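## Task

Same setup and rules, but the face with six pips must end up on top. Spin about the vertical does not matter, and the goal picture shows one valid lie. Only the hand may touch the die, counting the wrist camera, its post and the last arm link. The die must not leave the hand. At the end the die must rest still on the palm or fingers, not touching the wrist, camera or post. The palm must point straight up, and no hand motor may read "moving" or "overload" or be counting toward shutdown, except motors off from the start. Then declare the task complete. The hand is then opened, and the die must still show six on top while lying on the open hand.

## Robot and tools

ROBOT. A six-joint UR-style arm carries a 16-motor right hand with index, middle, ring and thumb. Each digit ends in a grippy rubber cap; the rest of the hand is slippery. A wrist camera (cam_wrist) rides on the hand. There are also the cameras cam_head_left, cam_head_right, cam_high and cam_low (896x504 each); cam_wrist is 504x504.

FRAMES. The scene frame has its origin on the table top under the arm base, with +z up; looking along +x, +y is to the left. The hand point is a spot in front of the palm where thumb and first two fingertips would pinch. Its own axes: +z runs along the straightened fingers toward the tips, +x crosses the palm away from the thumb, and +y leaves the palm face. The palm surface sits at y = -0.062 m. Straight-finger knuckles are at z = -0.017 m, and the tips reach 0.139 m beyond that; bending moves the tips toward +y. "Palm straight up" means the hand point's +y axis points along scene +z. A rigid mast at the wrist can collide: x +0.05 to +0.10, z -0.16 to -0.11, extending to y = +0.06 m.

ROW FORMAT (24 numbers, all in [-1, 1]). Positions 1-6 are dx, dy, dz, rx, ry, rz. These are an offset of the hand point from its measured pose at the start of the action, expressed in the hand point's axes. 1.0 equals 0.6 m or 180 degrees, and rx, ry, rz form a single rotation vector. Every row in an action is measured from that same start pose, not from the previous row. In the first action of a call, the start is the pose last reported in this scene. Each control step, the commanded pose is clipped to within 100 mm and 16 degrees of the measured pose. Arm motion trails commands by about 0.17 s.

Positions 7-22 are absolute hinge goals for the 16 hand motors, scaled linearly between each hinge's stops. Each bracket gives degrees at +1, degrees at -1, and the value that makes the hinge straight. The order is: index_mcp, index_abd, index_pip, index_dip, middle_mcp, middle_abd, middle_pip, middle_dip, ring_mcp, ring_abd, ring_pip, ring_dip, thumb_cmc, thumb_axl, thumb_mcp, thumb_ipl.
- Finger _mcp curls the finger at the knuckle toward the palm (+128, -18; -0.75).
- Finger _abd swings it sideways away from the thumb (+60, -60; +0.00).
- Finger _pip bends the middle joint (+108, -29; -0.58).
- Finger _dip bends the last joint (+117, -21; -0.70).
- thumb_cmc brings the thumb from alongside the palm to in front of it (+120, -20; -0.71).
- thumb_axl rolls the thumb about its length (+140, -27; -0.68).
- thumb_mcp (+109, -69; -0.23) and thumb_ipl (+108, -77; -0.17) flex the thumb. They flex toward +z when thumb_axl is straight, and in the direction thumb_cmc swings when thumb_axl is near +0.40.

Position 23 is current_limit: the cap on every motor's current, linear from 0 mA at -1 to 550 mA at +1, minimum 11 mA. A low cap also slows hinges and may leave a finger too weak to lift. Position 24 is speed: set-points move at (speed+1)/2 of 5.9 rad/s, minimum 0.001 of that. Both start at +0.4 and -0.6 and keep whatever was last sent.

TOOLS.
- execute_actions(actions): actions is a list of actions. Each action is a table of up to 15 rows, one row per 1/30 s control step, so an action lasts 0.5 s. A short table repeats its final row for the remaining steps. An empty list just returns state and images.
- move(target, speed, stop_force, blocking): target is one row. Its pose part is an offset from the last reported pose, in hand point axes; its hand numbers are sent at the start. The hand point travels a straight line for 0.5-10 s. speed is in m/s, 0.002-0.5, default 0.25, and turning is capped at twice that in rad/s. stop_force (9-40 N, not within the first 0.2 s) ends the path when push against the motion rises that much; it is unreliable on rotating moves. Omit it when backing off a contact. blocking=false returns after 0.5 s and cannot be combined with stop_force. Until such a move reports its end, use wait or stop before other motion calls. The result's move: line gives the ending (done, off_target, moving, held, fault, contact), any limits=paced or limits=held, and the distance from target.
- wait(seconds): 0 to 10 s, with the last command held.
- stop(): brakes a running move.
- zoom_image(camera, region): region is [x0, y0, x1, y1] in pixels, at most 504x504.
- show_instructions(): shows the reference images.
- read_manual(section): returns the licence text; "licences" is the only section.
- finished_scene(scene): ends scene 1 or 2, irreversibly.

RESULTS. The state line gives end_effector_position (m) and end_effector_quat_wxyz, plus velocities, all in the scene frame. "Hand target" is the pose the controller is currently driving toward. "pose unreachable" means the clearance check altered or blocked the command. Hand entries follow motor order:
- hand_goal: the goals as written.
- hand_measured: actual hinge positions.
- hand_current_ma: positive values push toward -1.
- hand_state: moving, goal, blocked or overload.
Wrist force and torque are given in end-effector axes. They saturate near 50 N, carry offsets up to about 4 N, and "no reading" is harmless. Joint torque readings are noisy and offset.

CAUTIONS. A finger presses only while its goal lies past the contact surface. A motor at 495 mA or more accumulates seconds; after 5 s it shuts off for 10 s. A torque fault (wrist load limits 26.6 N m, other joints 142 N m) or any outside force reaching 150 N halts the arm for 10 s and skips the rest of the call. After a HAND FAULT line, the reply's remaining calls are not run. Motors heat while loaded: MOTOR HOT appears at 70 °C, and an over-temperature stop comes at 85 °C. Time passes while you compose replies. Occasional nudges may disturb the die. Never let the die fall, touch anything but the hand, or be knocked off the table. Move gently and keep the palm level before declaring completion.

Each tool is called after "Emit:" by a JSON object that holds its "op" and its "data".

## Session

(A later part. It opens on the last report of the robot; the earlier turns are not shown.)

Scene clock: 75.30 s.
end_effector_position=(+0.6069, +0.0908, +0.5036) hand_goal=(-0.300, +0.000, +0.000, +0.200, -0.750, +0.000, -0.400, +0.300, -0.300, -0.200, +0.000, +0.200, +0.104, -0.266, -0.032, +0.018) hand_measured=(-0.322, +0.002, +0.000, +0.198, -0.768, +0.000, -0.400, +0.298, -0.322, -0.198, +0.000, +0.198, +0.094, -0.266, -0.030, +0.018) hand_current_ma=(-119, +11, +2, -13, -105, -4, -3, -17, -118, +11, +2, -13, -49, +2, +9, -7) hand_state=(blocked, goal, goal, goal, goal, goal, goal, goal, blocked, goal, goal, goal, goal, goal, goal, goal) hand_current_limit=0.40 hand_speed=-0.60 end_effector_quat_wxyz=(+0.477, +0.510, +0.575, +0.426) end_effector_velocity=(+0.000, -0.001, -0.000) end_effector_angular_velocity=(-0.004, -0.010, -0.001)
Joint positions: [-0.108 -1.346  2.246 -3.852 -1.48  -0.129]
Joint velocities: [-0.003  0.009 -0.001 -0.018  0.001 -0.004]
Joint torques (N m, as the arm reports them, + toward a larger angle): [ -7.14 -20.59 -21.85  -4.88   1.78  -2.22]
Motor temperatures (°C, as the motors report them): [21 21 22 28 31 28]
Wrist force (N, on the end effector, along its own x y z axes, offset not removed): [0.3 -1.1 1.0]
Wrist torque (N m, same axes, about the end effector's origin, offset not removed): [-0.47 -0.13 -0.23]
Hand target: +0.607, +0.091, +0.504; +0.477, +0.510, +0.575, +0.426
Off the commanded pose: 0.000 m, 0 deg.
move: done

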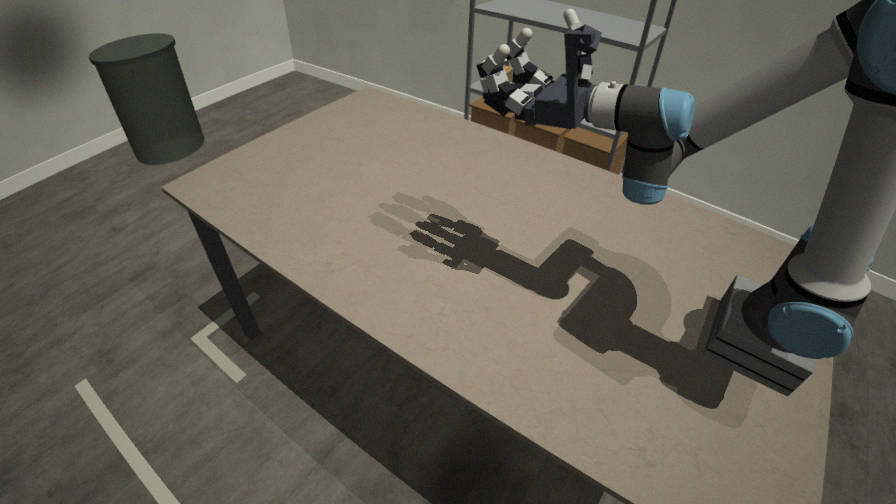

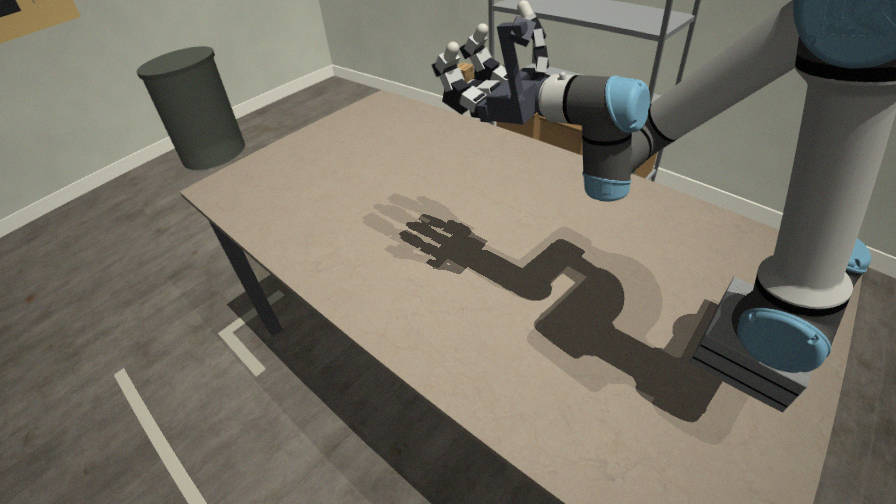

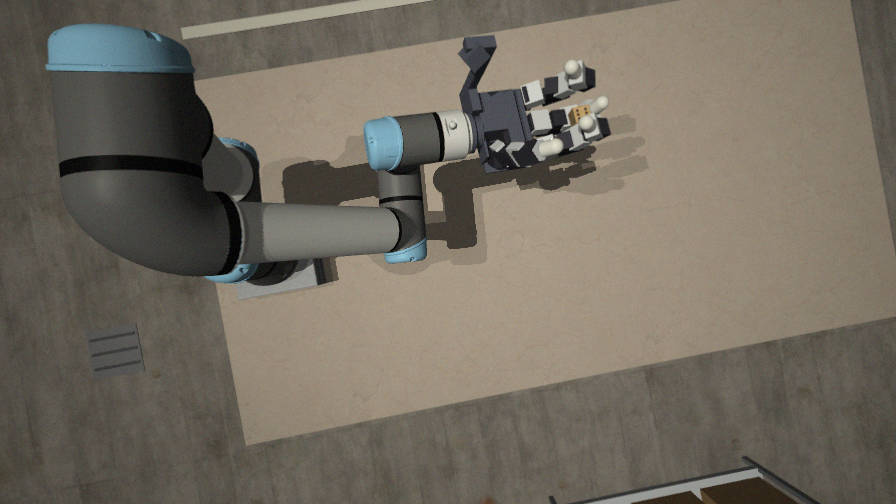

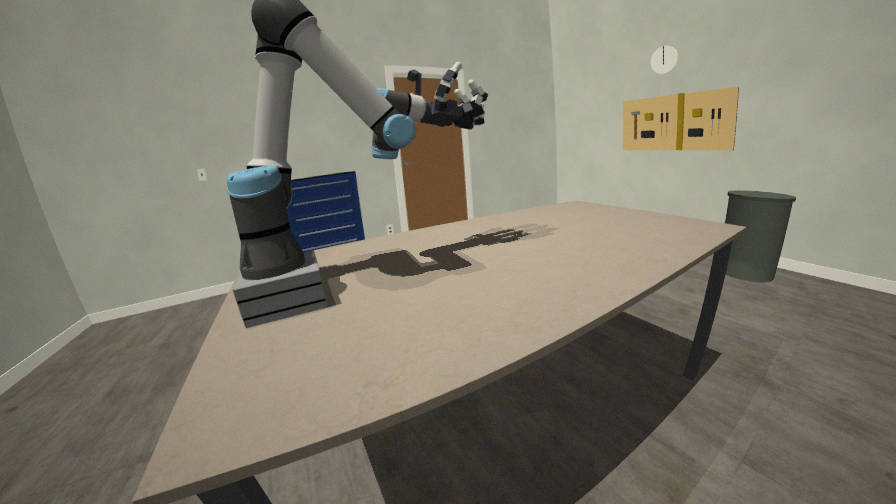

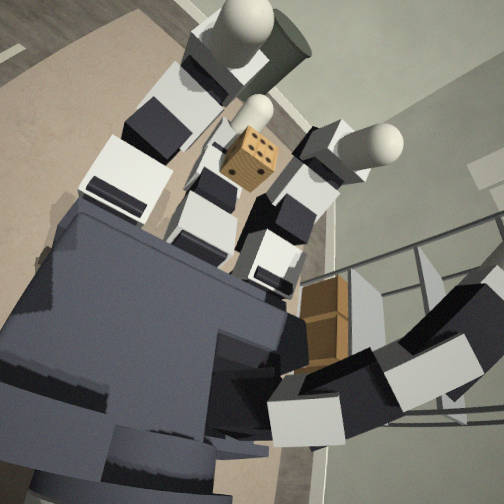

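Emit:
{"op": "move", "data": {"target": [0,0,0,-0.074,0.032,0.019,-0.3,0,0.0,0.2,-0.75,0,-0.58,-0.3,-0.3,-0.2,0.0,0.2,0.104,-0.266,-0.032,0.018,0.4,-0.7], "speed": 0.06}}

Emit:
{"op": "move", "data": {"target": [0,0,0,0,0,0,-0.72,0,-0.55,-0.4,-0.72,0,-0.55,-0.4,-0.72,0,-0.55,-0.4,0.104,-0.266,-0.032,0.018,0.4,-0.7]}}

Scene clock: 84.00 s.
end_effector_position=(+0.6069, +0.0908, +0.5036) hand_goal=(-0.300, +0.000, +0.000, +0.200, -0.750, +0.000, -0.580, -0.300, -0.300, -0.200, +0.000, +0.200, +0.104, -0.266, -0.032, +0.018) hand_measured=(-0.320, +0.002, +0.000, +0.198, -0.768, +0.000, -0.580, -0.298, -0.320, -0.198, +0.000, +0.198, +0.094, -0.266, -0.030, +0.018) hand_current_ma=(-112, +11, +2, -12, -105, -4, -4, +11, -111, +11, +2, -12, -49, +2, +9, -7) hand_state=(blocked, goal, goal, goal, goal, goal, goal, goal, blocked, goal, goal, goal, goal, goal, goal, goal) hand_current_limit=0.40 hand_speed=-0.70 end_effector_quat_wxyz=(+0.491, +0.447, +0.529, +0.529) end_effector_velocity=(+0.000, +0.000, -0.000) end_effector_angular_velocity=(+0.003, -0.008, +0.005)
Joint positions: [-0.16  -1.162  2.191 -4.207 -1.309 -0.033]
Joint velocities: [-0.002  0.008 -0.004 -0.012  0.006  0.005]
Joint torques (N m, as the arm reports them, + toward a larger angle): [ -9.79 -24.63 -19.03  -4.19   1.77   1.61]
Motor temperatures (°C, as the motors report them): [21 21 22 28 31 28]
Wrist force (N, on the end effector, along its own x y z axes, offset not removed): [-3.9 -0.8 0.3]
Wrist torque (N m, same axes, about the end effector's origin, offset not removed): [-0.26 0.48 -0.56]
Hand target: +0.607, +0.091, +0.504; +0.491, +0.446, +0.529, +0.529
Off the commanded pose: 0.000 m, 0 deg.
move: done

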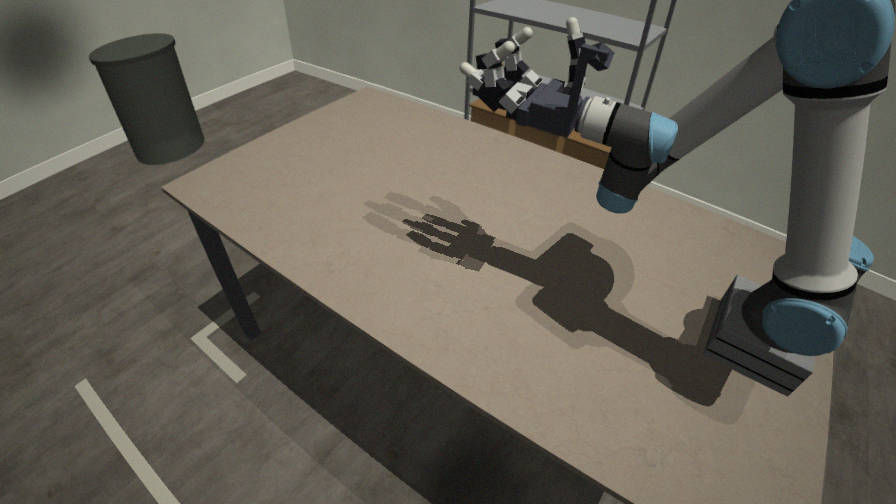

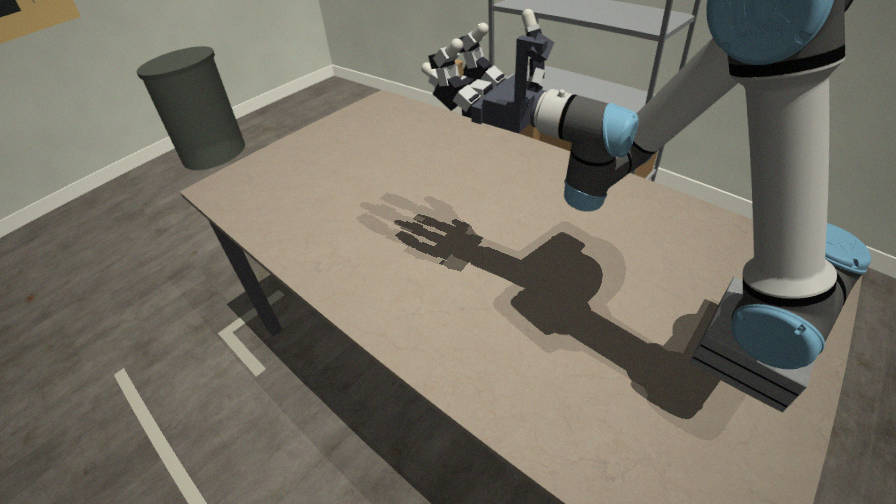

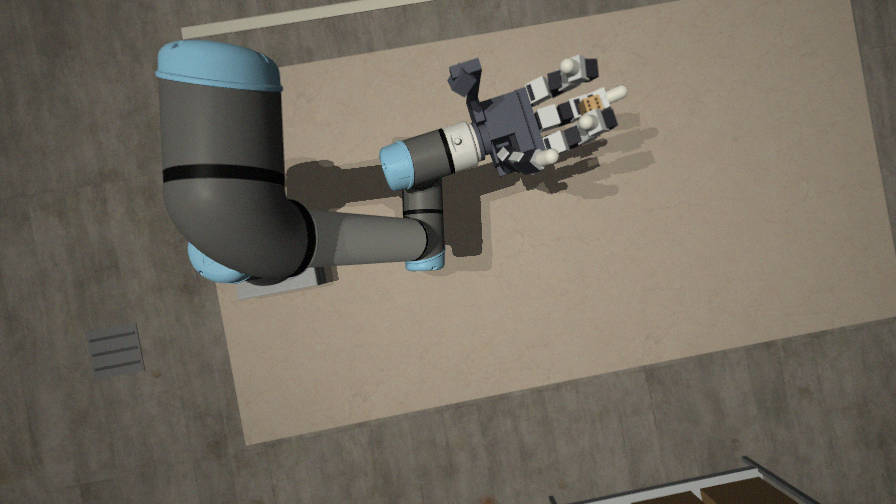

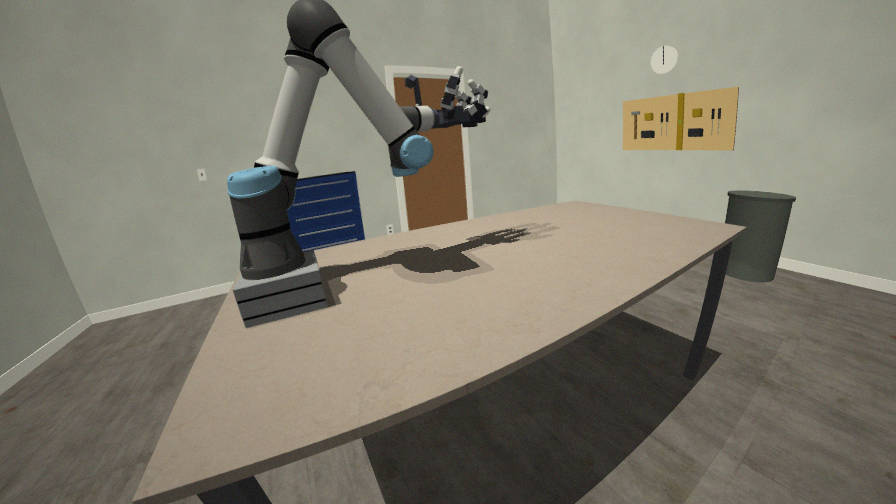

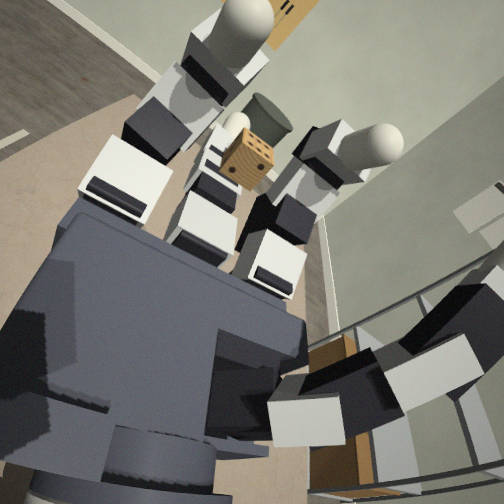

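Scene clock: 85.10 s.
end_effector_position=(+0.6069, +0.0908, +0.5036) hand_goal=(-0.720, +0.000, -0.550, -0.400, -0.720, +0.000, -0.550, -0.400, -0.720, +0.000, -0.550, -0.400, +0.104, -0.266, -0.032, +0.018) hand_measured=(-0.730, +0.002, -0.550, -0.398, -0.748, +0.000, -0.560, -0.398, -0.730, -0.002, -0.550, -0.398, +0.094, -0.266, -0.030, +0.018) hand_current_ma=(-55, +11, -3, +12, -159, -4, -49, +11, -55, -13, -3, +12, -49, +2, +9, -7) hand_state=(goal, goal, goal, goal, blocked, goal, goal, goal, goal, goal, goal, goal, goal, goal, goal, goal) hand_current_limit=0.40 hand_speed=-0.70 end_effector_quat_wxyz=(+0.491, +0.447, +0.529, +0.529) end_effector_velocity=(-0.000, +0.001, +0.000) end_effector_angular_velocity=(+0.000, -0.000, +0.001)
Joint positions: [-0.16  -1.162  2.191 -4.207 -1.309 -0.033]
Joint velocities: [ 0.001 -0.    -0.     0.     0.001  0.   ]
Joint torques (N m, as the arm reports them, + toward a larger angle): [  2.33 -38.97  -6.92  -0.75  -1.86  -1.92]
Motor temperatures (°C, as the motors report them): [21 21 22 28 31 28]
Wrist force (N, on the end effector, along its own x y z axes, offset not removed): [-0.3 -2.5 -2.1]
Wrist torque (N m, same axes, about the end effector's origin, offset not removed): [-0.32 -0.01 -0.12]
Hand target: +0.607, +0.091, +0.504; +0.491, +0.447, +0.529, +0.529
Off the commanded pose: 0.000 m, 0 deg.
move: done

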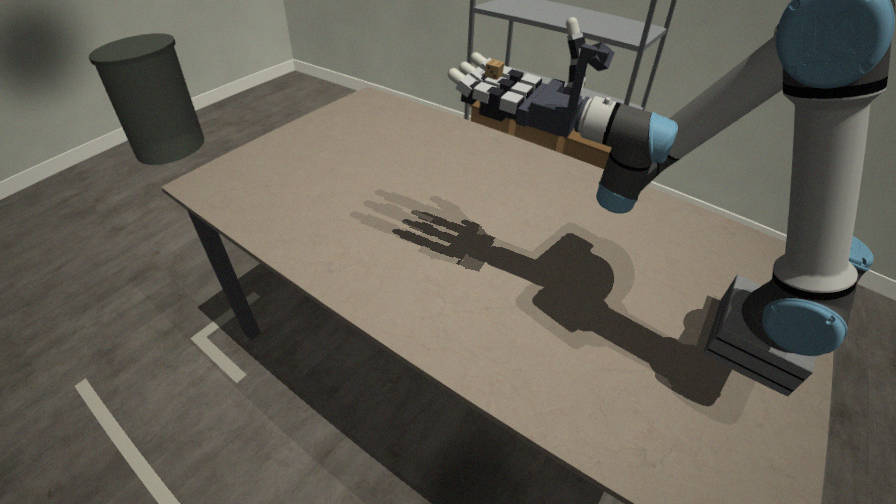

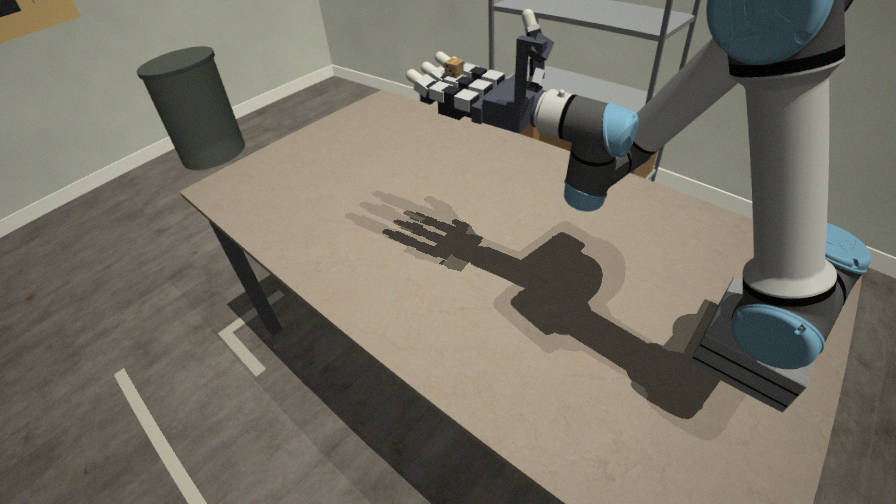

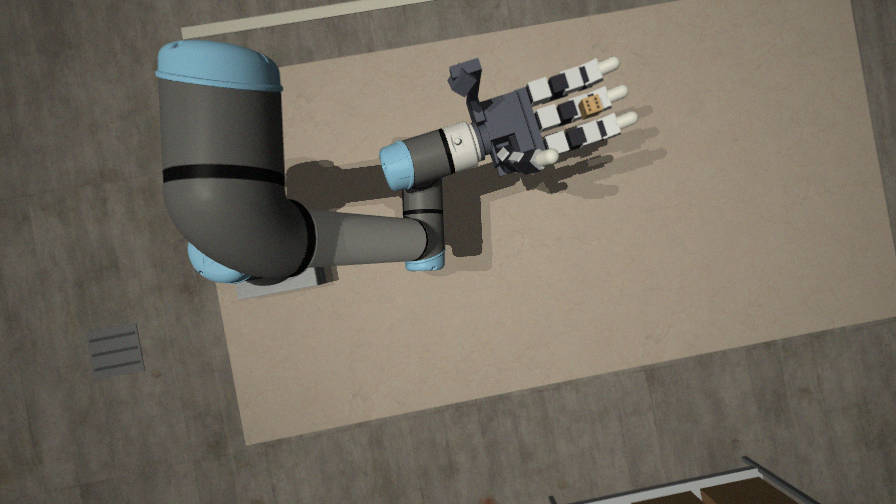

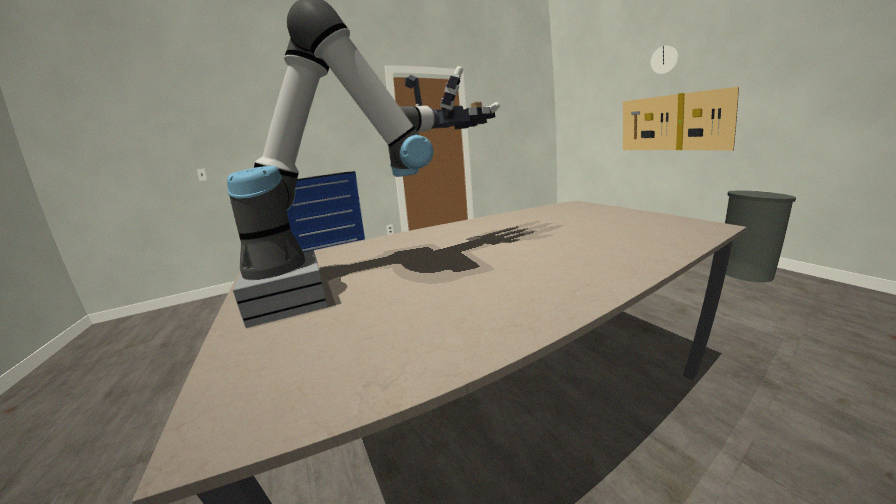

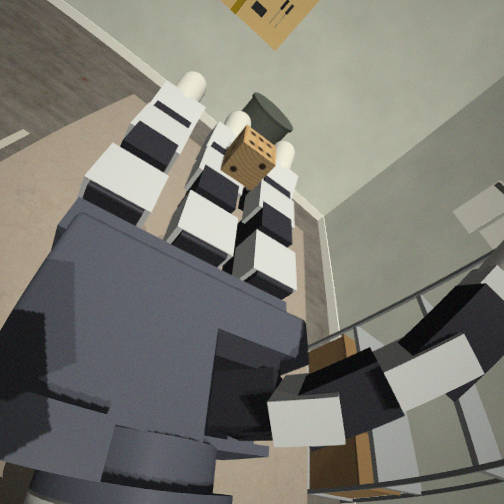

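Emit:
{"op": "finished_scene", "data": {"scene": 2}}

The scene is finished: the task was done.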